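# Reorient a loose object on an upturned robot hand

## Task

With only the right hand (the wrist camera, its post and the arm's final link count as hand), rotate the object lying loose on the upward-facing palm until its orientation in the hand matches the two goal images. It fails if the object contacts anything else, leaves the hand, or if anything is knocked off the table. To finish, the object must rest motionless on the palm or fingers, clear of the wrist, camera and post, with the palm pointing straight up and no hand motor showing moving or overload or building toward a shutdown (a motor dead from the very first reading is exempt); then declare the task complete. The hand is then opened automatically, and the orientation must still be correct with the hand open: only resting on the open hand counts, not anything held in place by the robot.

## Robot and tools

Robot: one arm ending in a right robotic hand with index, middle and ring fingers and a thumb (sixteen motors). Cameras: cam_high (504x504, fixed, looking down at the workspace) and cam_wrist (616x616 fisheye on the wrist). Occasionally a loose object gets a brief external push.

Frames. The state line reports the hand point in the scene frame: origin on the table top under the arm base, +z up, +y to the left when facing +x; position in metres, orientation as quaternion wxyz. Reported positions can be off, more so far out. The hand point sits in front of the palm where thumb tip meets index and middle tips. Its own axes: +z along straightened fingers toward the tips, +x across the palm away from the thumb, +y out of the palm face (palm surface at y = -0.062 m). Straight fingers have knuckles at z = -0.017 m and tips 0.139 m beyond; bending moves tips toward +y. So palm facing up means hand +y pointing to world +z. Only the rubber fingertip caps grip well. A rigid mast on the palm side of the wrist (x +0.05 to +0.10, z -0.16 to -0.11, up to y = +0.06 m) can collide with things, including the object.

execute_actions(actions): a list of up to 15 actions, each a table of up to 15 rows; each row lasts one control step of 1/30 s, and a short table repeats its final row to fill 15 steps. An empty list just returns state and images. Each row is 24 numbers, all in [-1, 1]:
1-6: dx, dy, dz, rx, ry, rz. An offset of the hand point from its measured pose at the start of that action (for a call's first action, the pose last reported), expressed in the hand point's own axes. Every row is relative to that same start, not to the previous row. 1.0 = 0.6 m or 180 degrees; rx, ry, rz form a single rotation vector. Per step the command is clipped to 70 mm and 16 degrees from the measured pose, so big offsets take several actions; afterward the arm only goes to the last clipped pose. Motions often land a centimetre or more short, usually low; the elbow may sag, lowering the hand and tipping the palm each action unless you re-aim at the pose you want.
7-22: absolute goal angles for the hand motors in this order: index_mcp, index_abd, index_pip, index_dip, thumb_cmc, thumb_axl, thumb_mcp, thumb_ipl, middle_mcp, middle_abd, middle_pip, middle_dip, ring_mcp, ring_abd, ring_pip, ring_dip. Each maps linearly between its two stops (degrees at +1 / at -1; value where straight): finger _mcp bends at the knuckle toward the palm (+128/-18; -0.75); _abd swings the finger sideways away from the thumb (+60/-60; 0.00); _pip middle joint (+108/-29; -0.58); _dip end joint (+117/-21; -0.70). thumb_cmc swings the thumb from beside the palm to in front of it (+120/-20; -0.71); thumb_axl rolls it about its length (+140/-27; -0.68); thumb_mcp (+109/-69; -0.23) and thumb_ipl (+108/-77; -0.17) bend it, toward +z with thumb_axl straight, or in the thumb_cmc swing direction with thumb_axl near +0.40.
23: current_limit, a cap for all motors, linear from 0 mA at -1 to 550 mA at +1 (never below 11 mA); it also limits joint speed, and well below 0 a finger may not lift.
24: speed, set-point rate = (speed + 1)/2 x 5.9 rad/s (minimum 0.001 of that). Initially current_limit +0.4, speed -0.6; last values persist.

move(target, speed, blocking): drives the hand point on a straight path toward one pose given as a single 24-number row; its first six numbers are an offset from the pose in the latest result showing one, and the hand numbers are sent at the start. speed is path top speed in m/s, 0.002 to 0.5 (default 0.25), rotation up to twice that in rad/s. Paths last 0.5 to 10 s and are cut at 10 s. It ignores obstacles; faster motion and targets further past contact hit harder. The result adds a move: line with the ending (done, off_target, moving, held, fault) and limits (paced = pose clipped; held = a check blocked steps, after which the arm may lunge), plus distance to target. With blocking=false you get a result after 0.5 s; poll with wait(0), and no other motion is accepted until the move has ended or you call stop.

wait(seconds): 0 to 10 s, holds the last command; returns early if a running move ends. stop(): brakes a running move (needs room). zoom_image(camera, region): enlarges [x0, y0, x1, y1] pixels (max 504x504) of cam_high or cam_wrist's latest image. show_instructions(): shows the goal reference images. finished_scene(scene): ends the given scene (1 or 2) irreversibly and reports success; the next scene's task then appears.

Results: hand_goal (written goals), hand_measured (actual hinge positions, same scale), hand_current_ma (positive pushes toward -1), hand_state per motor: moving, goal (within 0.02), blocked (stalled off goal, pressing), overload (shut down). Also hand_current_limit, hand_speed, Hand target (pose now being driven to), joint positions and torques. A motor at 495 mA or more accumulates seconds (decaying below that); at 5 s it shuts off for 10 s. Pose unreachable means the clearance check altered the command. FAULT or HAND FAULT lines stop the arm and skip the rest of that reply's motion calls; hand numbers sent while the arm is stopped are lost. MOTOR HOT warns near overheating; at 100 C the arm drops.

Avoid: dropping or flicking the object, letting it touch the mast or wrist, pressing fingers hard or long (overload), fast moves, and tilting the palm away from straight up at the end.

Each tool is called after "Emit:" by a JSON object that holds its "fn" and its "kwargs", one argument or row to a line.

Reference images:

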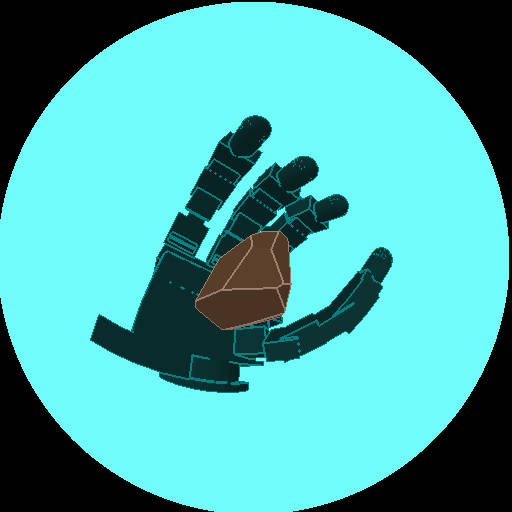

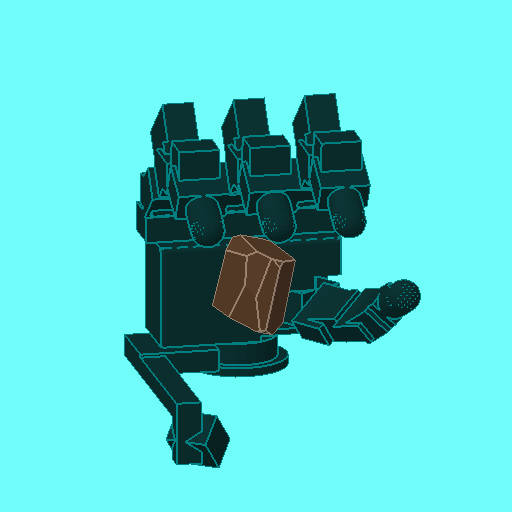

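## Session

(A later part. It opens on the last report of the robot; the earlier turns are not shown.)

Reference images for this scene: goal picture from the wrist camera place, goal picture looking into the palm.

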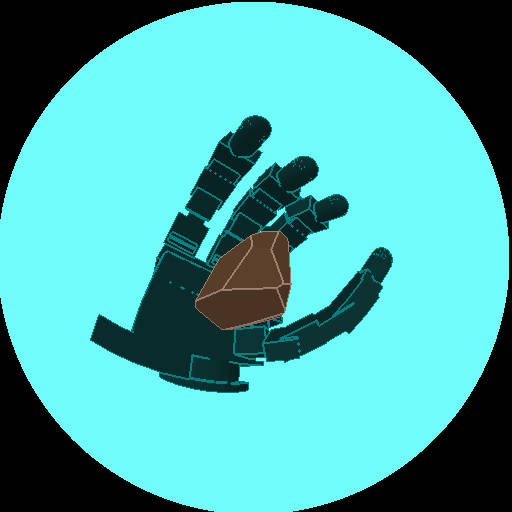

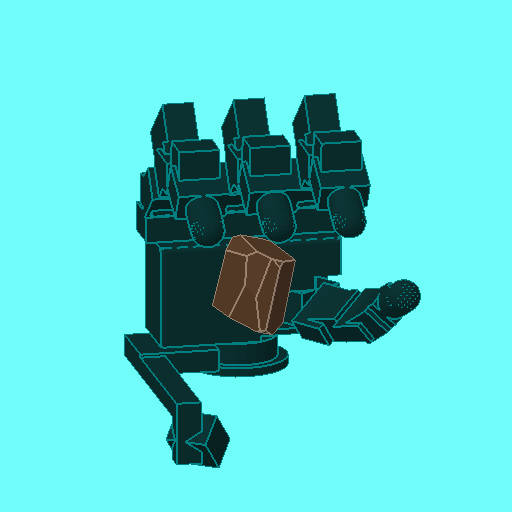

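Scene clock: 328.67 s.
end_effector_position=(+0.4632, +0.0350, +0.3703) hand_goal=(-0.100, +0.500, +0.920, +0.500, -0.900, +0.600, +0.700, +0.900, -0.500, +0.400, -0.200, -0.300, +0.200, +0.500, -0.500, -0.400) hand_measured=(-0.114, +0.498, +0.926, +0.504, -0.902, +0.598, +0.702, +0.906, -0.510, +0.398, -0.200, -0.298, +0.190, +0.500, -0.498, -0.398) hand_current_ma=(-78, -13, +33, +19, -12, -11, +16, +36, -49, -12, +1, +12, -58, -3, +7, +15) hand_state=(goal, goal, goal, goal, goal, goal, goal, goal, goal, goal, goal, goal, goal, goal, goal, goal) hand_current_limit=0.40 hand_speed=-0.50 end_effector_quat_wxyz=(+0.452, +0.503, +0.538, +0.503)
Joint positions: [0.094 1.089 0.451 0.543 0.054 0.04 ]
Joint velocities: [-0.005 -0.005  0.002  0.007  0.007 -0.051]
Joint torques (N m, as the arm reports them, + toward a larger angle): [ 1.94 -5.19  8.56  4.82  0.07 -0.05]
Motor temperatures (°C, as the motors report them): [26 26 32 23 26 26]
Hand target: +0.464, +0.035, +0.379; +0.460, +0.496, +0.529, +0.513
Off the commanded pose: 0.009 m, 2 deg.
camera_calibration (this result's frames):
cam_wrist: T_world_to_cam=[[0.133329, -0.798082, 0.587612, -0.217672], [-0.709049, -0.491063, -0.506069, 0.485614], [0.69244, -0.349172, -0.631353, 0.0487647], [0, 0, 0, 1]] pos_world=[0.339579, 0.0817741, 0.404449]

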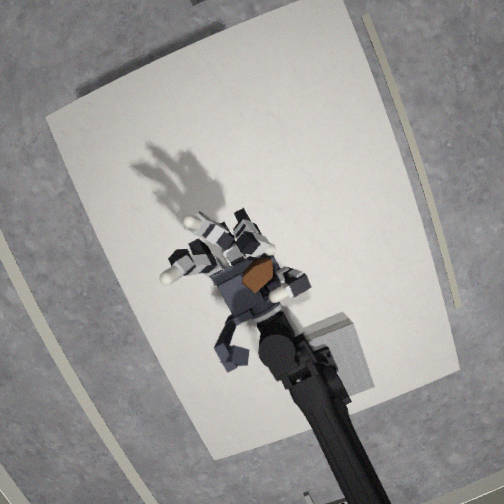

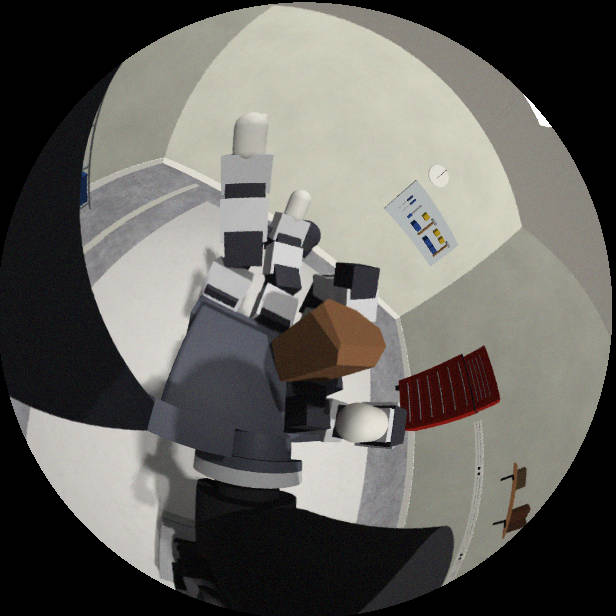

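Emit:
{"fn": "execute_actions", "kwargs": {
  "actions": [
    [[0,0.014,0,-0.011,0,-0.02, -0.2,0.9,0.92,0.5, -0.75,0.5,0.7,0.9, -0.6,0.5,-0.3,-0.3, 0.2,0.5,-0.5,-0.4, 0.4,-0.4]],
    [[0,0.014,0,-0.011,0,-0.01, 0.1,0.9,0.85,0.45, -0.75,0.5,0.7,0.9, -0.6,0.5,-0.3,-0.3, 0.2,0.5,-0.5,-0.4, 0.4,-0.6]],
    [[0,0.014,0,-0.011,0,0, 0.15,0.9,0.85,0.45, -0.75,0.5,0.7,0.9, -0.6,0.5,-0.3,-0.3, 0.2,0.5,-0.5,-0.4, 0.4,-0.6]]
  ]
}}

Emit:
{"fn": "zoom_image", "kwargs": {
  "camera": "cam_high",
  "region": [170, 200, 330, 360]
}}

Scene clock: 336.70 s.
end_effector_position=(+0.4634, +0.0416, +0.3724) hand_goal=(+0.150, +0.900, +0.850, +0.450, -0.750, +0.500, +0.700, +0.900, -0.600, +0.500, -0.300, -0.300, +0.200, +0.500, -0.500, -0.400) hand_measured=(+0.138, +0.898, +0.856, +0.454, -0.760, +0.502, +0.702, +0.906, -0.610, +0.498, -0.300, -0.298, +0.190, +0.500, -0.498, -0.398) hand_current_ma=(-67, -9, +26, +20, -53, +16, +14, +36, -50, -12, -2, +12, -58, -1, +7, +15) hand_state=(goal, goal, goal, goal, goal, goal, goal, goal, goal, goal, goal, goal, goal, goal, goal, goal) hand_current_limit=0.40 hand_speed=-0.60 end_effector_quat_wxyz=(+0.466, +0.479, +0.558, +0.492)
Joint positions: [ 0.085  1.093  0.451  0.553  0.029 -0.032]
Joint velocities: [-0.005 -0.015 -0.002 -0.007 -0.022  0.022]
Joint torques (N m, as the arm reports them, + toward a larger angle): [ 2.04 -5.3   8.46  4.84  0.    0.  ]
Motor temperatures (°C, as the motors report them): [26 26 32 23 26 26]
Hand target: +0.464, +0.042, +0.381; +0.474, +0.471, +0.549, +0.502
Off the commanded pose: 0.008 m, 2 deg.
camera_calibration (this result's frames):
cam_wrist: T_world_to_cam=[[0.143531, -0.752702, 0.642525, -0.24069], [-0.691826, -0.540565, -0.478714, 0.473928], [0.707655, -0.375805, -0.598326, 0.0339489], [0, 0, 0, 1]] pos_world=[0.338398, 0.0877796, 0.401838]

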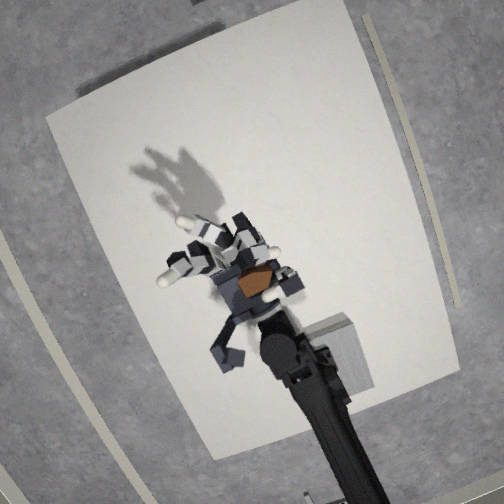

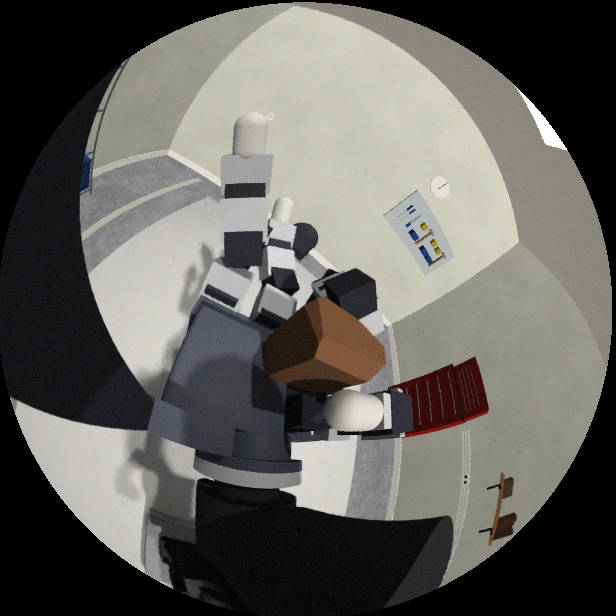

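Region (170, 200, 330, 360) of cam_high's 504x504 image, scaled by 3.150, with more detail than that image has.

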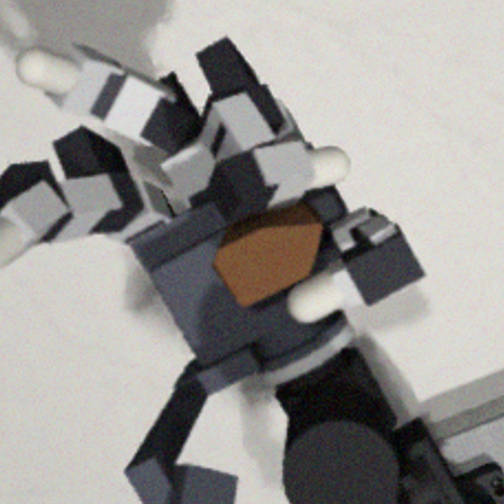

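Emit:
{"fn": "execute_actions", "kwargs": {
  "actions": [
    [[0,0.014,0,-0.011,0,0, -0.3,0.3,0.5,0.3, -0.85,0.6,0.9,1.0, -0.3,0,-0.3,-0.3, 0.2,0.1,0.3,0.2, 0.4,0.2]],
    [[0,0.014,0,-0.011,0,-0.03, -0.1,0,-0.4,-0.4, -0.85,0.6,0.9,1.0, 0.1,0,-0.5,-0.4, 0.34,0,0.59,0.26, 0.4,0.2]],
    [[0,0.014,0,-0.011,0,-0.04, 0.1,0,-0.5,-0.4, -0.85,0.6,0.9,1.0, 0.1,0,-0.5,-0.4, 0.34,0,0.59,0.26, 0.4,0.0]],
    [[0,0.014,0,-0.011,0,-0.01, 0.1,0,-0.5,-0.4, -0.85,0.6,0.9,1.0, 0.1,0,-0.5,-0.4, 0.34,0,0.59,0.26, 0.4,0.0]]
  ]
}}

Emit:
{"fn": "zoom_image", "kwargs": {
  "camera": "cam_high",
  "region": [170, 200, 330, 360]
}}

Scene clock: 349.17 s.
end_effector_position=(+0.4630, +0.0527, +0.3743) hand_goal=(+0.100, +0.000, -0.500, -0.400, -0.850, +0.600, +0.900, +1.000, +0.100, +0.000, -0.500, -0.400, +0.340, +0.000, +0.590, +0.260) hand_measured=(+0.080, +0.004, -0.498, -0.398, -0.850, +0.598, +0.900, +1.000, +0.082, +0.002, -0.500, -0.398, +0.336, +0.004, +0.590, +0.258) hand_current_ma=(-102, +15, +6, +14, -4, -10, +3, -3, -95, +10, +2, +12, -24, +17, +0, -12) hand_state=(goal, goal, goal, goal, goal, goal, goal, goal, goal, goal, goal, goal, goal, goal, goal, goal) hand_current_limit=0.40 hand_speed=0.00 end_effector_quat_wxyz=(+0.507, +0.407, +0.610, +0.452)
Joint positions: [ 0.039  1.099  0.451  0.564 -0.055 -0.244]
Joint velocities: [ 0.024  0.005 -0.002  0.007 -0.022 -0.066]
Joint torques (N m, as the arm reports them, + toward a larger angle): [ 1.29 -5.41  8.43  4.67 -0.06 -0.05]
Motor temperatures (°C, as the motors report them): [26 26 32 23 26 26]
Hand target: +0.464, +0.051, +0.382; +0.520, +0.398, +0.603, +0.456
Off the commanded pose: 0.008 m, 2 deg.
camera_calibration (this result's frames):
cam_wrist: T_world_to_cam=[[0.158924, -0.599268, 0.784615, -0.301904], [-0.64762, -0.663126, -0.375302, 0.427861], [0.745205, -0.448489, -0.493484, -0.0132844], [0, 0, 0, 1]] pos_world=[0.334971, 0.0968464, 0.3909]

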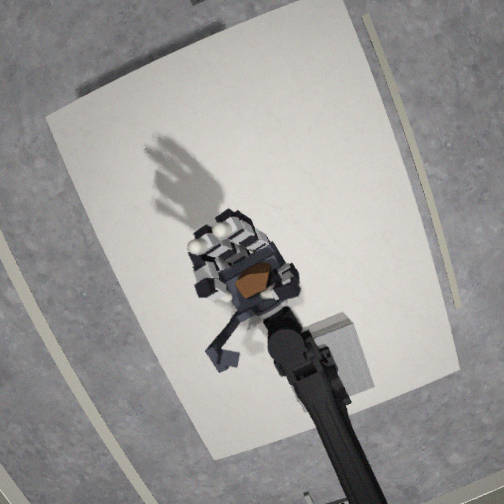

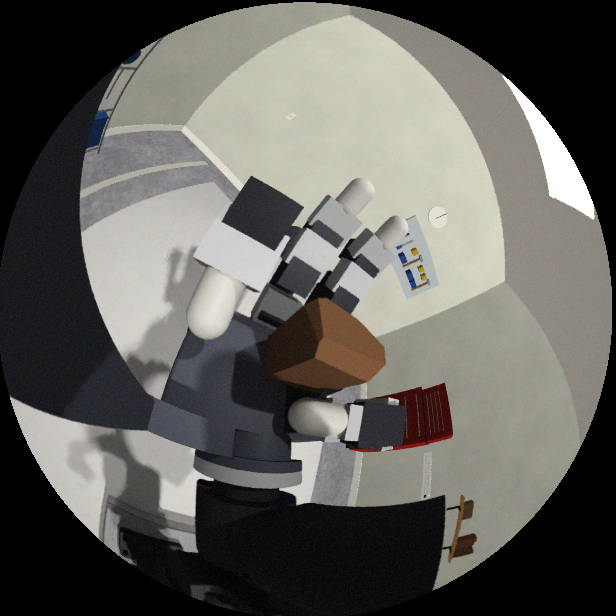

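Region (170, 200, 330, 360) of cam_high's 504x504 image, scaled by 3.150, with more detail than that image has.

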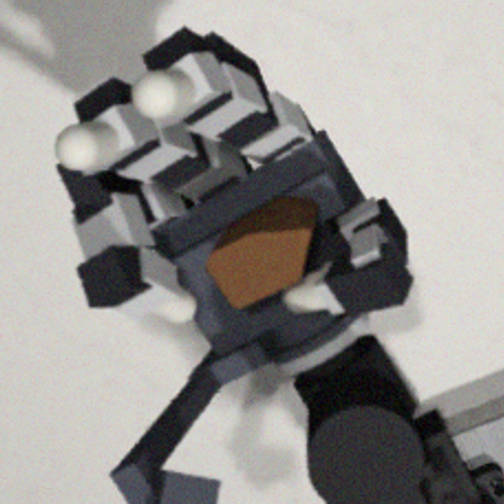

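Emit:
{"fn": "execute_actions", "kwargs": {
  "actions": [
    [[0,0.014,0,-0.011,0,0, -0.1,0,-0.5,-0.4, -0.82,0.4,0.9,1.0, 0.1,0,-0.5,-0.4, 0.36,0.1,0.62,0.26, 0.4,-0.7]],
    [[0,0.014,0,-0.011,0,0, -0.1,0,-0.5,-0.4, -0.8,0.25,0.9,1.0, 0.1,0,-0.5,-0.4, 0.36,0.1,0.62,0.26, 0.4,-0.7]],
    [[0,0.014,0,-0.011,0,0, -0.1,0,-0.5,-0.4, -0.8,0.12,0.9,1.0, 0.1,0,-0.5,-0.4, 0.36,0.1,0.62,0.26, 0.4,-0.7]]
  ]
}}

Emit:
{"fn": "zoom_image", "kwargs": {
  "camera": "cam_high",
  "region": [170, 200, 330, 360]
}}

Scene clock: 354.83 s.
end_effector_position=(+0.4628, +0.0545, +0.3742) hand_goal=(-0.100, +0.000, -0.500, -0.400, -0.800, +0.120, +0.900, +1.000, +0.100, +0.000, -0.500, -0.400, +0.360, +0.100, +0.620, +0.260) hand_measured=(-0.108, +0.004, -0.500, -0.398, -0.798, +0.132, +0.900, +1.000, +0.082, +0.002, -0.500, -0.398, +0.356, +0.098, +0.620, +0.258) hand_current_ma=(-41, +15, +2, +13, +7, +75, +4, -3, -95, +10, +2, +12, -24, -11, -1, -12) hand_state=(goal, goal, goal, goal, goal, goal, goal, goal, goal, goal, goal, goal, goal, goal, goal, goal) hand_current_limit=0.40 hand_speed=-0.70 end_effector_quat_wxyz=(+0.505, +0.404, +0.612, +0.455)
Joint positions: [ 0.039  1.099  0.451  0.564 -0.065 -0.245]
Joint velocities: [-0.015 -0.005 -0.022 -0.002 -0.022  0.022]
Joint torques (N m, as the arm reports them, + toward a larger angle): [ 2.12 -5.35  8.41  4.7  -0.08  0.08]
Motor temperatures (°C, as the motors report them): [26 26 32 23 26 26]
Hand target: +0.463, +0.056, +0.382; +0.512, +0.396, +0.604, +0.465
Off the commanded pose: 0.008 m, 2 deg.
camera_calibration (this result's frames):
cam_wrist: T_world_to_cam=[[0.165214, -0.597901, 0.784359, -0.303658], [-0.640818, -0.669616, -0.375455, 0.426151], [0.749704, -0.440601, -0.493776, -0.0147004], [0, 0, 0, 1]] pos_world=[0.334275, 0.0973229, 0.390919]

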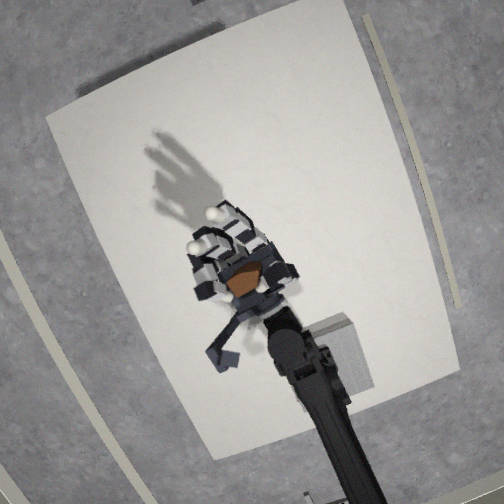

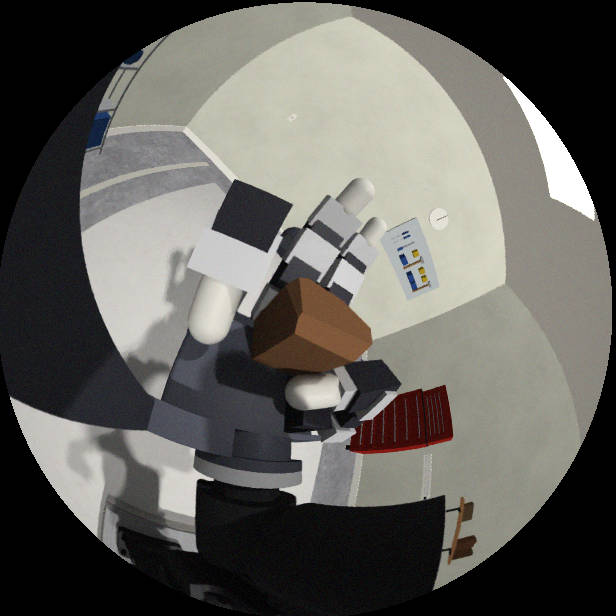

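Region (170, 200, 330, 360) of cam_high's 504x504 image, scaled by 3.150, with more detail than that image has.

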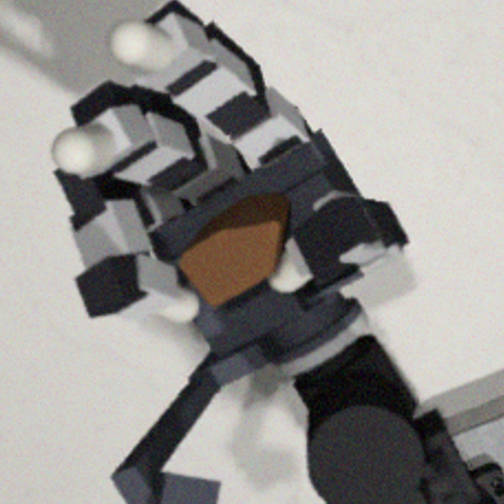

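Emit:
{"fn": "execute_actions", "kwargs": {
  "actions": [
    [[0,0.014,0,-0.011,0,0.02, -0.1,0,-0.5,-0.4, -0.8,0.12,0.9,1.0, 0.4,0.0,-0.58,-0.5, 0.36,0.0,0.62,0.26, 0.4,-0.6]],
    [[0,0.014,0,-0.011,0,0.02, -0.1,0,-0.5,-0.4, -0.8,0.12,0.9,1.0, 0.6,0.0,-0.65,-0.5, 0.36,0.0,0.62,0.26, 0.4,-0.7]],
    [[0,0.014,0,-0.011,0,0, -0.1,0,-0.5,-0.4, -0.8,0.12,0.9,1.0, 0.78,0.0,-0.7,-0.5, 0.36,0.0,0.62,0.26, 0.4,-0.7]],
    [[0,0.014,0,-0.011,0,0, -0.1,0,-0.5,-0.4, -0.8,0.12,0.9,1.0, 0.3,0.0,-0.6,-0.5, 0.36,0.0,0.62,0.26, 0.4,-0.3]]
  ]
}}

Emit:
{"fn": "zoom_image", "kwargs": {
  "camera": "cam_high",
  "region": [170, 200, 330, 360]
}}

Scene clock: 362.50 s.
end_effector_position=(+0.4636, +0.0517, +0.3734) hand_goal=(-0.100, +0.000, -0.500, -0.400, -0.800, +0.120, +0.900, +1.000, +0.300, +0.000, -0.600, -0.500, +0.360, +0.000, +0.620, +0.260) hand_measured=(-0.108, +0.004, -0.500, -0.398, -0.798, +0.132, +0.902, +1.000, +0.298, +0.002, -0.604, -0.498, +0.356, +0.004, +0.620, +0.258) hand_current_ma=(-42, +15, +2, +13, +9, +76, +17, +0, -23, +10, -16, +13, -22, +19, +0, -12) hand_state=(goal, goal, goal, goal, goal, goal, goal, goal, moving, goal, goal, goal, goal, goal, goal, goal) hand_current_limit=0.40 hand_speed=-0.30 end_effector_quat_wxyz=(+0.480, +0.436, +0.590, +0.481)
Joint positions: [ 0.061  1.1    0.451  0.564 -0.042 -0.137]
Joint velocities: [-0.005 -0.015  0.012 -0.002 -0.037 -0.022]
Joint torques (N m, as the arm reports them, + toward a larger angle): [ 2.08 -5.2   8.39  4.78 -0.07  0.04]
Motor temperatures (°C, as the motors report them): [26 26 32 23 26 26]
Hand target: +0.464, +0.053, +0.382; +0.487, +0.428, +0.582, +0.491
Off the commanded pose: 0.009 m, 2 deg.
camera_calibration (this result's frames):
cam_wrist: T_world_to_cam=[[0.171955, -0.677458, 0.715179, -0.277983], [-0.652918, -0.622005, -0.432213, 0.448841], [0.737652, -0.392632, -0.549281, 0.0068799], [0, 0, 0, 1]] pos_world=[0.335782, 0.0935607, 0.396582]

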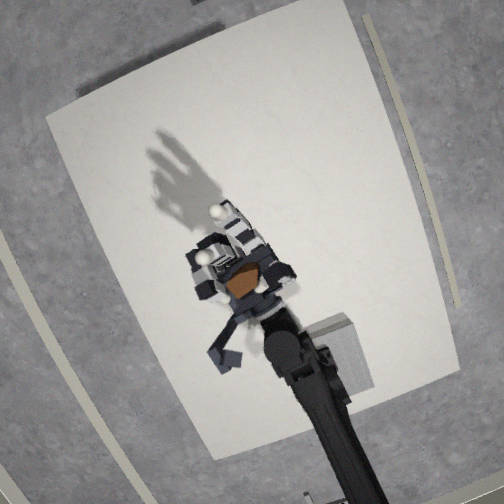

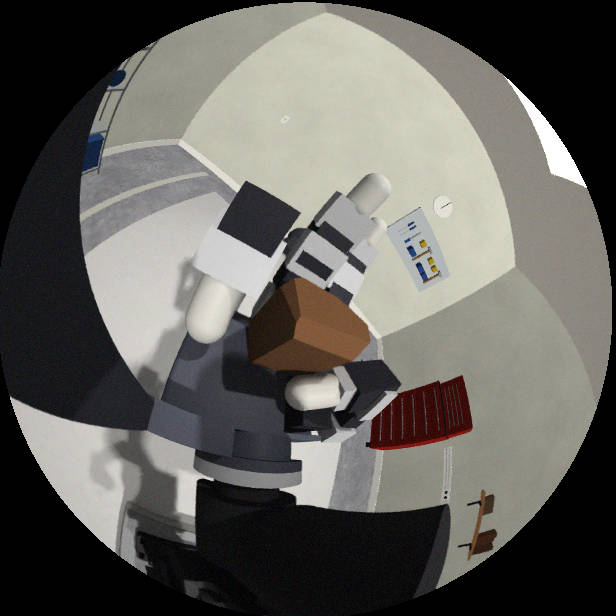

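Region (170, 200, 330, 360) of cam_high's 504x504 image, scaled by 3.150, with more detail than that image has.

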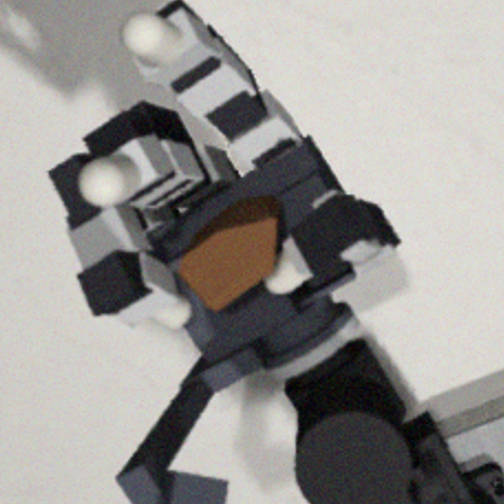

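Emit:
{"fn": "execute_actions", "kwargs": {
  "actions": [
    [[0,0.014,0,-0.011,0,0.035, -0.1,0,-0.5,-0.4, -0.8,0.12,0.9,1.0, 0.0,0.0,-0.58,-0.5, 0.0,0.0,0.62,0.4, 0.4,0.0]],
    [[0,0.014,0,-0.011,0,0.0, -0.1,0,-0.5,-0.4, -0.8,0.12,0.9,1.0, 0.0,0.0,-0.58,-0.5, -0.3,0.5,0.95,0.54, 0.4,0.0]],
    [[0,0.014,0,-0.011,0,0, -0.1,0,-0.5,-0.4, -0.8,0.12,0.9,1.0, 0.0,0.0,-0.58,-0.5, -0.1,0.6,0.92,0.5, 0.4,-0.6]],
    [[0,0.014,0,-0.011,0,0, -0.1,0,-0.5,-0.4, -0.8,0.12,0.9,1.0, 0.0,0.0,-0.58,-0.5, 0.08,0.6,0.82,0.4, 0.4,-0.7]],
    [[0,0.014,0,-0.011,0,0, -0.1,0,-0.5,-0.4, -0.8,0.12,0.9,1.0, 0.0,0.0,-0.58,-0.5, 0.22,0.6,0.74,0.32, 0.4,-0.7]]
  ]
}}

Emit:
{"fn": "zoom_image", "kwargs": {
  "camera": "cam_high",
  "region": [170, 200, 330, 360]
}}

Scene clock: 369.90 s.
end_effector_position=(+0.4640, +0.0503, +0.3719) hand_goal=(-0.100, +0.000, -0.500, -0.400, -0.800, +0.120, +0.900, +1.000, +0.000, +0.000, -0.580, -0.500, +0.220, +0.600, +0.740, +0.320) hand_measured=(-0.108, +0.002, -0.500, -0.398, -0.798, +0.132, +0.902, +1.000, -0.006, +0.002, -0.586, -0.498, +0.210, +0.598, +0.746, +0.324) hand_current_ma=(-44, +14, +2, +13, +10, +75, +15, +0, -37, +11, -29, +12, -53, -10, +28, +20) hand_state=(goal, goal, goal, goal, goal, goal, goal, goal, goal, goal, goal, goal, goal, goal, goal, goal) hand_current_limit=0.40 hand_speed=-0.70 end_effector_quat_wxyz=(+0.457, +0.465, +0.568, +0.503)
Joint positions: [ 0.087  1.1    0.451  0.565 -0.013 -0.037]
Joint velocities: [-0.005 -0.005 -0.022 -0.022  0.051  0.037]
Joint torques (N m, as the arm reports them, + toward a larger angle): [ 1.98 -5.46  8.47  4.84  0.    0.  ]
Motor temperatures (°C, as the motors report them): [26 26 32 23 26 26]
Hand target: +0.464, +0.051, +0.380; +0.465, +0.457, +0.559, +0.513
Off the commanded pose: 0.008 m, 2 deg.
camera_calibration (this result's frames):
cam_wrist: T_world_to_cam=[[0.173947, -0.744714, 0.644316, -0.249079], [-0.665661, -0.571089, -0.480368, 0.468798], [0.725699, -0.345338, -0.595066, 0.0254169], [0, 0, 0, 1]] pos_world=[0.336942, 0.0910101, 0.400806]

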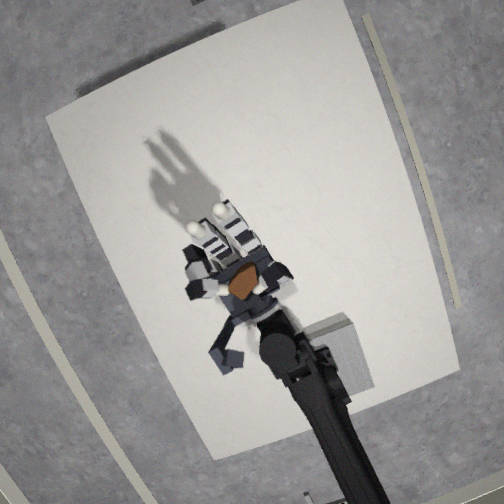

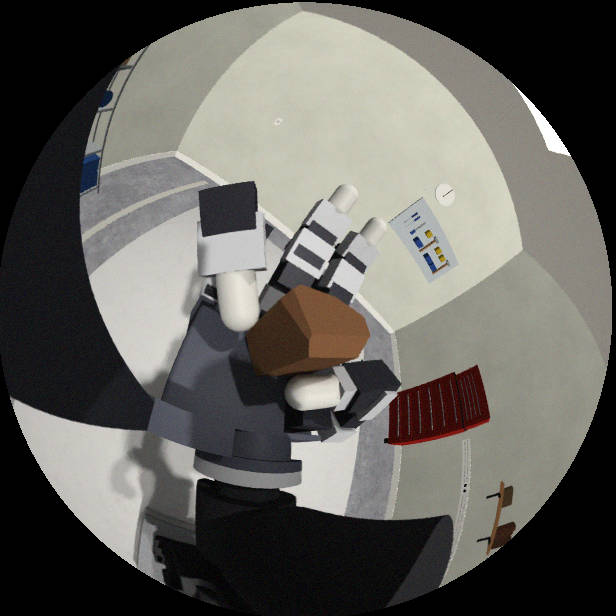

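Region (170, 200, 330, 360) of cam_high's 504x504 image, scaled by 3.150, with more detail than that image has.

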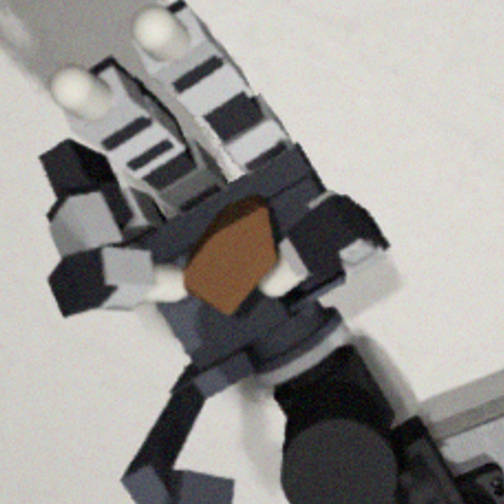

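Emit:
{"fn": "execute_actions", "kwargs": {
  "actions": [
    [[0,0.014,0,-0.011,0,0.0, -0.5,0.0,0.4,0.2, -0.85,0.2,0.45,0.8, -0.1,0.2,-0.58,-0.5, 0.22,0.6,0.74,0.32, 0.4,0.0]],
    [[0,0.014,0,-0.011,0,0.0, -0.45,0.2,0.95,0.54, -0.85,0.5,0.3,0.6, -0.1,0.2,-0.58,-0.5, 0.22,0.6,0.74,0.32, 0.4,0.0]],
    [[0,0.014,0,-0.011,0,0, -0.1,0.25,0.93,0.52, -0.85,0.5,0.3,0.6, -0.1,0.2,-0.58,-0.5, 0.22,0.6,0.74,0.32, 0.4,-0.3]],
    [[0,0.014,0,-0.011,0,0, -0.03,0.25,0.9,0.5, -0.85,0.5,0.3,0.6, -0.1,0.2,-0.58,-0.5, 0.22,0.6,0.74,0.32, 0.4,-0.5]]
  ]
}}

Emit:
{"fn": "zoom_image", "kwargs": {
  "camera": "cam_high",
  "region": [170, 200, 330, 360]
}}

Scene clock: 379.33 s.
end_effector_position=(+0.4641, +0.0503, +0.3719) hand_goal=(-0.030, +0.250, +0.900, +0.500, -0.850, +0.500, +0.300, +0.600, -0.100, +0.200, -0.580, -0.500, +0.220, +0.600, +0.740, +0.320) hand_measured=(-0.044, +0.248, +0.908, +0.504, -0.856, +0.498, +0.300, +0.604, -0.108, +0.198, -0.584, -0.498, +0.212, +0.598, +0.746, +0.324) hand_current_ma=(-79, -13, +36, +20, -30, -15, -3, +23, -42, -9, -25, +12, -42, -10, +27, +20) hand_state=(goal, goal, goal, goal, goal, goal, goal, goal, goal, goal, goal, goal, goal, goal, goal, goal) hand_current_limit=0.40 hand_speed=-0.50 end_effector_quat_wxyz=(+0.457, +0.465, +0.567, +0.503)
Joint positions: [ 0.087  1.102  0.451  0.567 -0.013 -0.037]
Joint velocities: [-0.015 -0.005  0.007  0.002  0.007  0.007]
Joint torques (N m, as the arm reports them, + toward a larger angle): [ 1.89 -5.32  8.44  4.76  0.   -0.04]
Motor temperatures (°C, as the motors report them): [26 26 32 23 26 26]
Hand target: +0.464, +0.051, +0.380; +0.465, +0.457, +0.559, +0.513
Off the commanded pose: 0.008 m, 2 deg.
camera_calibration (this result's frames):
cam_wrist: T_world_to_cam=[[0.173468, -0.744779, 0.644371, -0.248865], [-0.665291, -0.571047, -0.48093, 0.4689], [0.726152, -0.345268, -0.594553, 0.0249234], [0, 0, 0, 1]] pos_world=[0.337027, 0.0910199, 0.400688]

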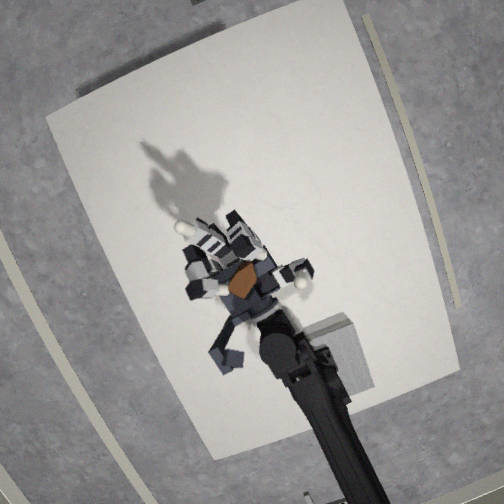

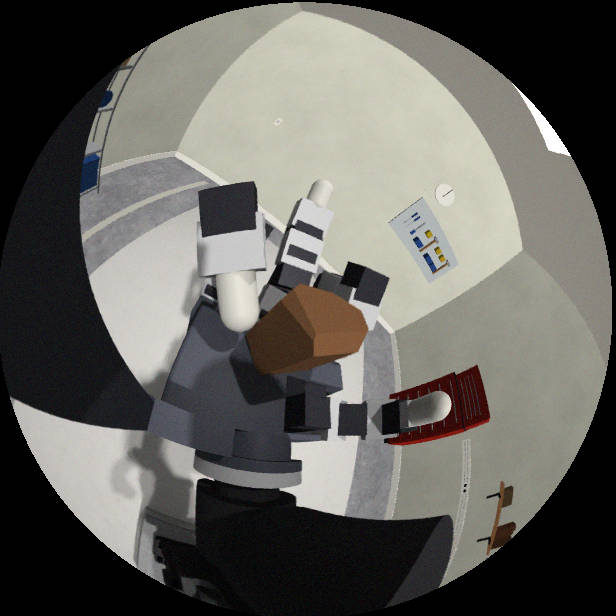

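Region (170, 200, 330, 360) of cam_high's 504x504 image, scaled by 3.150, with more detail than that image has.

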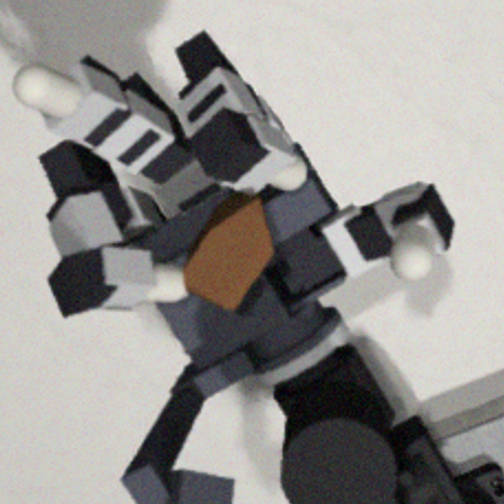

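Emit:
{"fn": "execute_actions", "kwargs": {
  "actions": [
    [[0,0.014,0,-0.011,0,0.0, 0.14,0.3,0.79,0.37, -0.85,0.5,0.3,0.6, -0.1,0.2,-0.58,-0.5, 0.22,0.6,0.74,0.32, 0.4,-0.6]],
    [[0,0.014,0,-0.011,0,0.0, 0.14,0.0,0.79,0.37, -0.85,0.5,0.3,0.6, -0.1,0.1,-0.58,-0.5, 0.25,0.6,0.72,0.3, 0.4,-0.75]],
    [[0,0.014,0,-0.011,0,0.0, 0.14,-0.3,0.79,0.37, -0.85,0.5,0.3,0.6, -0.1,0.1,-0.58,-0.5, 0.28,0.6,0.69,0.29, 0.4,-0.75]]
  ]
}}

Emit:
{"fn": "zoom_image", "kwargs": {
  "camera": "cam_high",
  "region": [170, 200, 330, 360]
}}

Scene clock: 385.10 s.
end_effector_position=(+0.4642, +0.0503, +0.3717) hand_goal=(+0.140, -0.300, +0.790, +0.370, -0.850, +0.500, +0.300, +0.600, -0.100, +0.100, -0.580, -0.500, +0.280, +0.600, +0.690, +0.290) hand_measured=(+0.132, -0.180, +0.796, +0.378, -0.856, +0.498, +0.300, +0.604, -0.108, +0.104, -0.584, -0.498, +0.280, +0.584, +0.652, +0.270) hand_current_ma=(-41, +338, +31, +45, -30, -15, -3, +23, -42, +21, -25, +12, +6, -71, -215, -112) hand_state=(goal, moving, goal, goal, goal, goal, goal, goal, goal, goal, goal, goal, goal, goal, moving, moving) hand_current_limit=0.40 hand_speed=-0.75 end_effector_quat_wxyz=(+0.457, +0.465, +0.567, +0.503)
Joint positions: [ 0.087  1.102  0.451  0.567 -0.013 -0.037]
Joint velocities: [-0.005  0.005  0.002 -0.007 -0.066  0.051]
Joint torques (N m, as the arm reports them, + toward a larger angle): [ 2.   -5.25  8.35  4.8   0.   -0.04]
Motor temperatures (°C, as the motors report them): [26 26 32 23 26 26]
Hand target: +0.465, +0.051, +0.380; +0.465, +0.457, +0.559, +0.513
Off the commanded pose: 0.008 m, 2 deg.
camera_calibration (this result's frames):
cam_wrist: T_world_to_cam=[[0.173707, -0.744746, 0.644344, -0.248866], [-0.665476, -0.571068, -0.480649, 0.468858], [0.725926, -0.345303, -0.594809, 0.0249709], [0, 0, 0, 1]] pos_world=[0.337116, 0.0910302, 0.400564]

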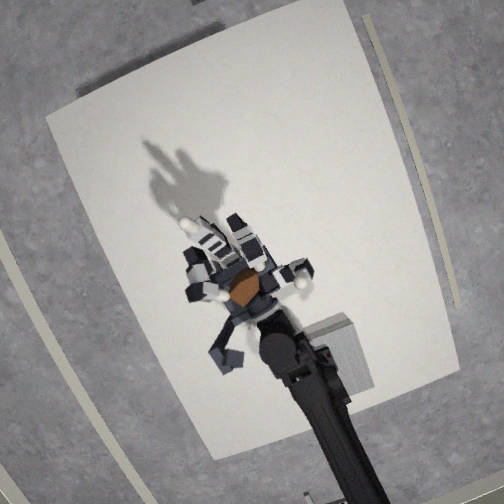

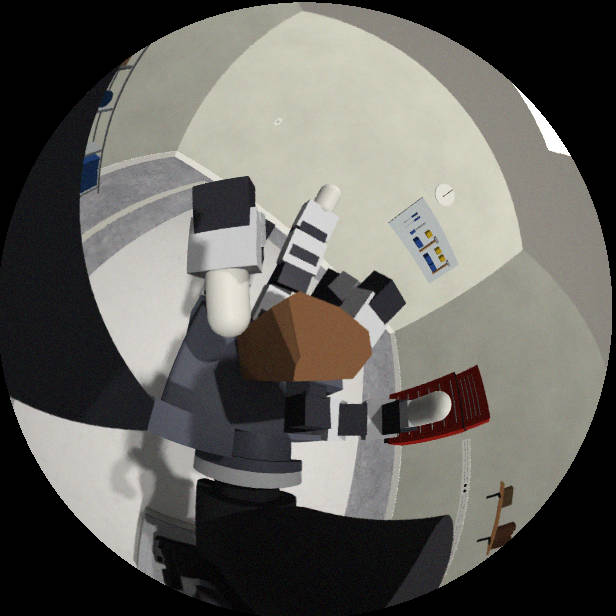

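Region (170, 200, 330, 360) of cam_high's 504x504 image, scaled by 3.150, with more detail than that image has.

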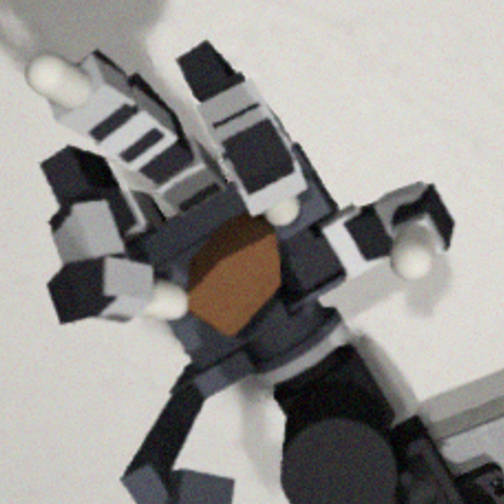

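Emit:
{"fn": "wait", "kwargs": {
  "seconds": 0
}}

Emit:
{"fn": "zoom_image", "kwargs": {
  "camera": "cam_high",
  "region": [170, 200, 330, 360]
}}

Scene clock: 386.70 s.
end_effector_position=(+0.4641, +0.0503, +0.3721) hand_goal=(+0.140, -0.300, +0.790, +0.370, -0.850, +0.500, +0.300, +0.600, -0.100, +0.100, -0.580, -0.500, +0.280, +0.600, +0.690, +0.290) hand_measured=(+0.132, -0.298, +0.796, +0.374, -0.856, +0.498, +0.300, +0.604, -0.108, +0.104, -0.584, -0.498, +0.282, +0.598, +0.690, +0.288) hand_current_ma=(-41, +13, +31, +19, -30, -14, -4, +22, -42, +19, -25, +12, +6, -10, -3, -13) hand_state=(goal, goal, goal, goal, goal, goal, goal, goal, goal, goal, goal, goal, goal, goal, goal, goal) hand_current_limit=0.40 hand_speed=-0.75 end_effector_quat_wxyz=(+0.457, +0.464, +0.567, +0.504)
Joint positions: [ 0.087  1.102  0.451  0.568 -0.013 -0.037]
Joint velocities: [-0.024 -0.015  0.002 -0.007  0.081  0.022]
Joint torques (N m, as the arm reports them, + toward a larger angle): [ 2.07 -5.32  8.41  4.67  0.   -0.04]
Motor temperatures (°C, as the motors report them): [26 26 32 23 26 26]
Hand target: +0.465, +0.051, +0.380; +0.465, +0.457, +0.559, +0.513
Off the commanded pose: 0.008 m, 2 deg.
camera_calibration (this result's frames):
cam_wrist: T_world_to_cam=[[0.17275, -0.744875, 0.644452, -0.248693], [-0.664735, -0.570984, -0.481772, 0.469041], [0.726832, -0.345164, -0.593782, 0.0244623], [0, 0, 0, 1]] pos_world=[0.33697, 0.0910133, 0.400767]

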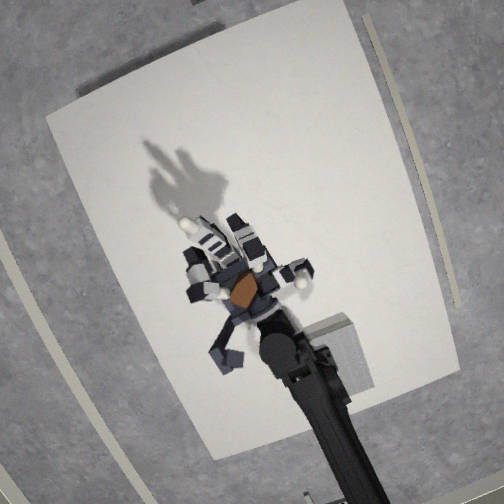

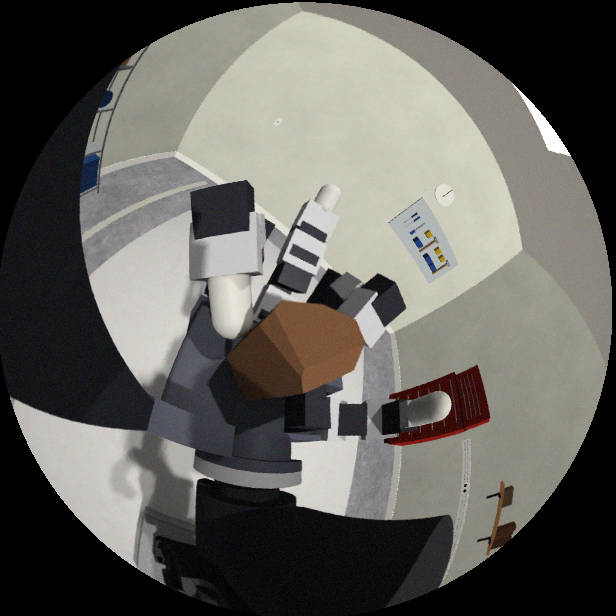

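Region (170, 200, 330, 360) of cam_high's 504x504 image, scaled by 3.150, with more detail than that image has.

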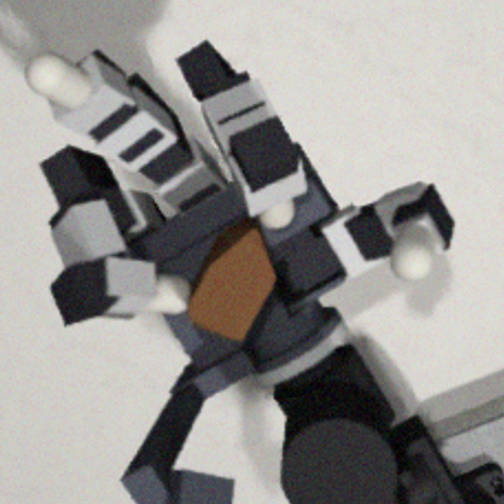

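Emit:
{"fn": "execute_actions", "kwargs": {
  "actions": [
    [[0,0.014,0,-0.011,0,0.0, -0.3,0,0.3,0.0, -0.75,0.1,0.3,0.53, -0.1,0.0,-0.58,-0.5, 0.28,0.6,0.69,0.29, 0.4,0.0]],
    [[0,0.014,0,-0.011,0,0.0, -0.3,0,-0.3,-0.4, -0.75,-0.08,0.55,0.65, -0.1,0.0,-0.58,-0.5, 0.33,0.6,0.62,0.27, 0.4,-0.2]],
    [[0,0.014,0,-0.011,0,0.0, -0.3,0,-0.3,-0.4, -0.7,-0.08,0.79,0.65, -0.1,0.0,-0.58,-0.5, 0.33,0.6,0.62,0.27, 0.4,-0.6]],
    [[0,0.014,0,-0.011,0,0.0, -0.3,0,-0.3,-0.4, -0.55,-0.08,0.79,0.55, -0.1,0.0,-0.58,-0.5, 0.33,0.6,0.62,0.27, 0.4,-0.75]]
  ]
}}

Emit:
{"fn": "zoom_image", "kwargs": {
  "camera": "cam_high",
  "region": [170, 200, 330, 360]
}}

Scene clock: 394.43 s.
end_effector_position=(+0.4640, +0.0503, +0.3726) hand_goal=(-0.300, +0.000, -0.300, -0.400, -0.550, -0.080, +0.790, +0.550, -0.100, +0.000, -0.580, -0.500, +0.330, +0.600, +0.620, +0.270) hand_measured=(-0.310, -0.002, -0.300, -0.398, -0.700, -0.090, +0.668, +0.554, -0.108, +0.004, -0.584, -0.498, +0.328, +0.598, +0.622, +0.272) hand_current_ma=(-50, -12, +2, +13, -385, -57, -385, +28, -42, +16, -25, +12, -15, -9, +9, +8) hand_state=(goal, goal, goal, goal, blocked, goal, blocked, goal, goal, goal, goal, goal, goal, goal, goal, goal) hand_current_limit=0.40 hand_speed=-0.75 end_effector_quat_wxyz=(+0.458, +0.464, +0.566, +0.504)
Joint positions: [ 0.087  1.103  0.451  0.572 -0.013 -0.037]
Joint velocities: [-0.005 -0.005 -0.007  0.002 -0.022 -0.066]
Joint torques (N m, as the arm reports them, + toward a larger angle): [ 2.07 -5.47  8.47  4.89 -0.01 -0.02]
Motor temperatures (°C, as the motors report them): [26 26 32 23 26 26]
Hand target: +0.464, +0.051, +0.381; +0.466, +0.456, +0.558, +0.514
Off the commanded pose: 0.008 m, 2 deg.
camera_calibration (this result's frames):
cam_wrist: T_world_to_cam=[[0.171075, -0.7451, 0.644639, -0.248304], [-0.663435, -0.570837, -0.483734, 0.469367], [0.728414, -0.344921, -0.591981, 0.0234128], [0, 0, 0, 1]] pos_world=[0.336819, 0.0909959, 0.400975]

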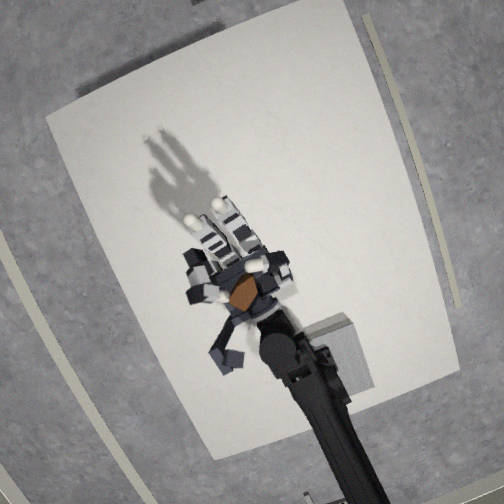

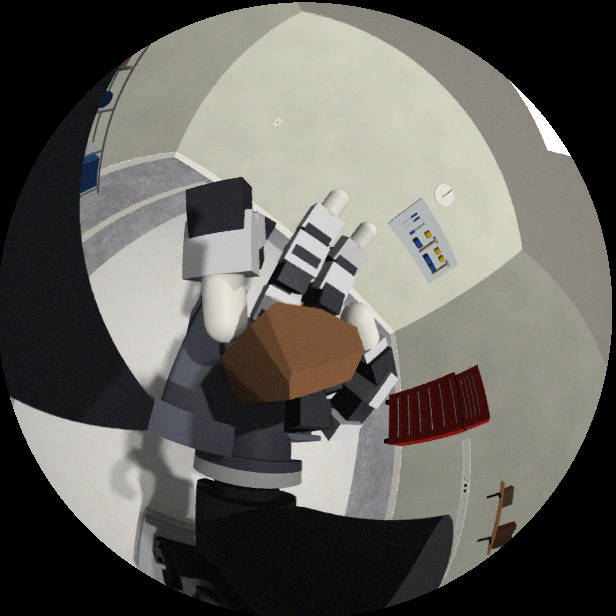

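Region (170, 200, 330, 360) of cam_high's 504x504 image, scaled by 3.150, with more detail than that image has.

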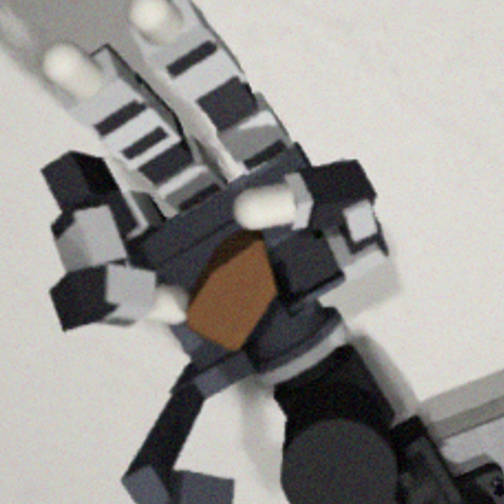

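Emit:
{"fn": "execute_actions", "kwargs": {
  "actions": [
    [[0,0.014,0,-0.011,0,0.0, -0.3,0,-0.3,-0.4, -0.8,-0.05,0.4,0.7, -0.1,0.0,-0.58,-0.5, 0.33,0.6,0.62,0.27, 0.4,-0.3]],
    [[0,0.014,0,-0.011,0,0.0, -0.3,0,-0.3,-0.4, -0.8,0.08,0.55,0.85, -0.1,0.0,-0.58,-0.5, 0.33,0.6,0.62,0.27, 0.4,-0.5]],
    [[0,0.014,0,-0.011,0,0.0, -0.3,0,-0.3,-0.4, -0.72,0.08,0.78,0.8, -0.1,0.0,-0.58,-0.5, 0.33,0.6,0.62,0.27, 0.4,-0.7]],
    [[0,0.014,0,-0.011,0,0.0, -0.3,0,-0.3,-0.4, -0.6,0.08,0.78,0.68, -0.1,0.0,-0.58,-0.5, 0.33,0.6,0.62,0.27, 0.4,-0.75]]
  ]
}}

Emit:
{"fn": "zoom_image", "kwargs": {
  "camera": "cam_high",
  "region": [170, 200, 330, 360]
}}

Scene clock: 405.13 s.
end_effector_position=(+0.4640, +0.0503, +0.3726) hand_goal=(-0.300, +0.000, -0.300, -0.400, -0.600, +0.080, +0.780, +0.680, -0.100, +0.000, -0.580, -0.500, +0.330, +0.600, +0.620, +0.270) hand_measured=(-0.310, -0.002, -0.300, -0.398, -0.678, +0.072, +0.636, +0.668, -0.108, +0.004, -0.584, -0.498, +0.338, +0.594, +0.614, +0.266) hand_current_ma=(-50, -12, +2, +13, -384, -51, -385, -90, -42, +16, -25, +12, +43, -24, -33, -16) hand_state=(goal, goal, goal, goal, blocked, goal, blocked, goal, goal, goal, goal, goal, goal, goal, goal, goal) hand_current_limit=0.40 hand_speed=-0.75 end_effector_quat_wxyz=(+0.458, +0.464, +0.566, +0.504)
Joint positions: [ 0.087  1.103  0.451  0.572 -0.013 -0.037]
Joint velocities: [-0.005 -0.015  0.002 -0.002 -0.007  0.007]
Joint torques (N m, as the arm reports them, + toward a larger angle): [ 2.24 -5.32  8.42  4.81 -0.01 -0.03]
Motor temperatures (°C, as the motors report them): [26 26 32 23 26 26]
Hand target: +0.464, +0.051, +0.381; +0.466, +0.456, +0.558, +0.514
Off the commanded pose: 0.008 m, 2 deg.
camera_calibration (this result's frames):
cam_wrist: T_world_to_cam=[[0.171075, -0.7451, 0.644639, -0.248304], [-0.663435, -0.570837, -0.483734, 0.469367], [0.728414, -0.344921, -0.591981, 0.0234128], [0, 0, 0, 1]] pos_world=[0.336819, 0.0909959, 0.400975]

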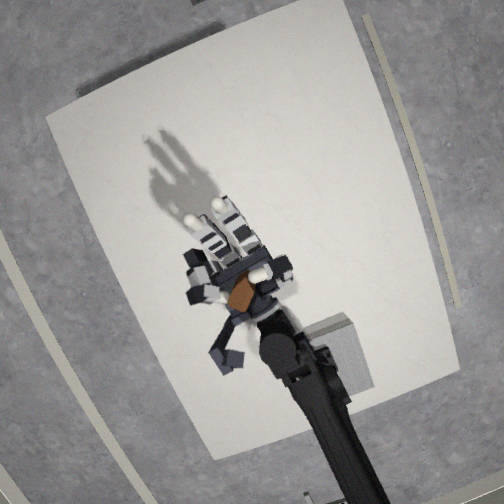

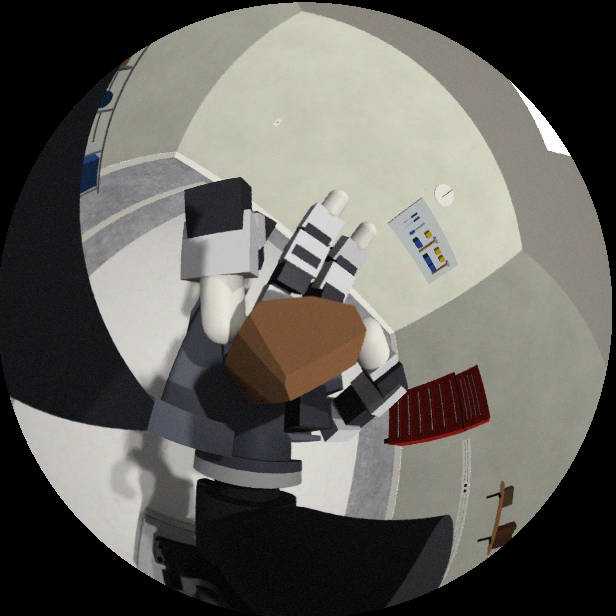

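Region (170, 200, 330, 360) of cam_high's 504x504 image, scaled by 3.150, with more detail than that image has.

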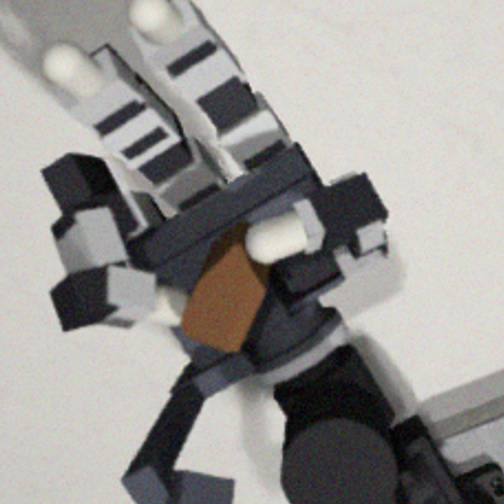

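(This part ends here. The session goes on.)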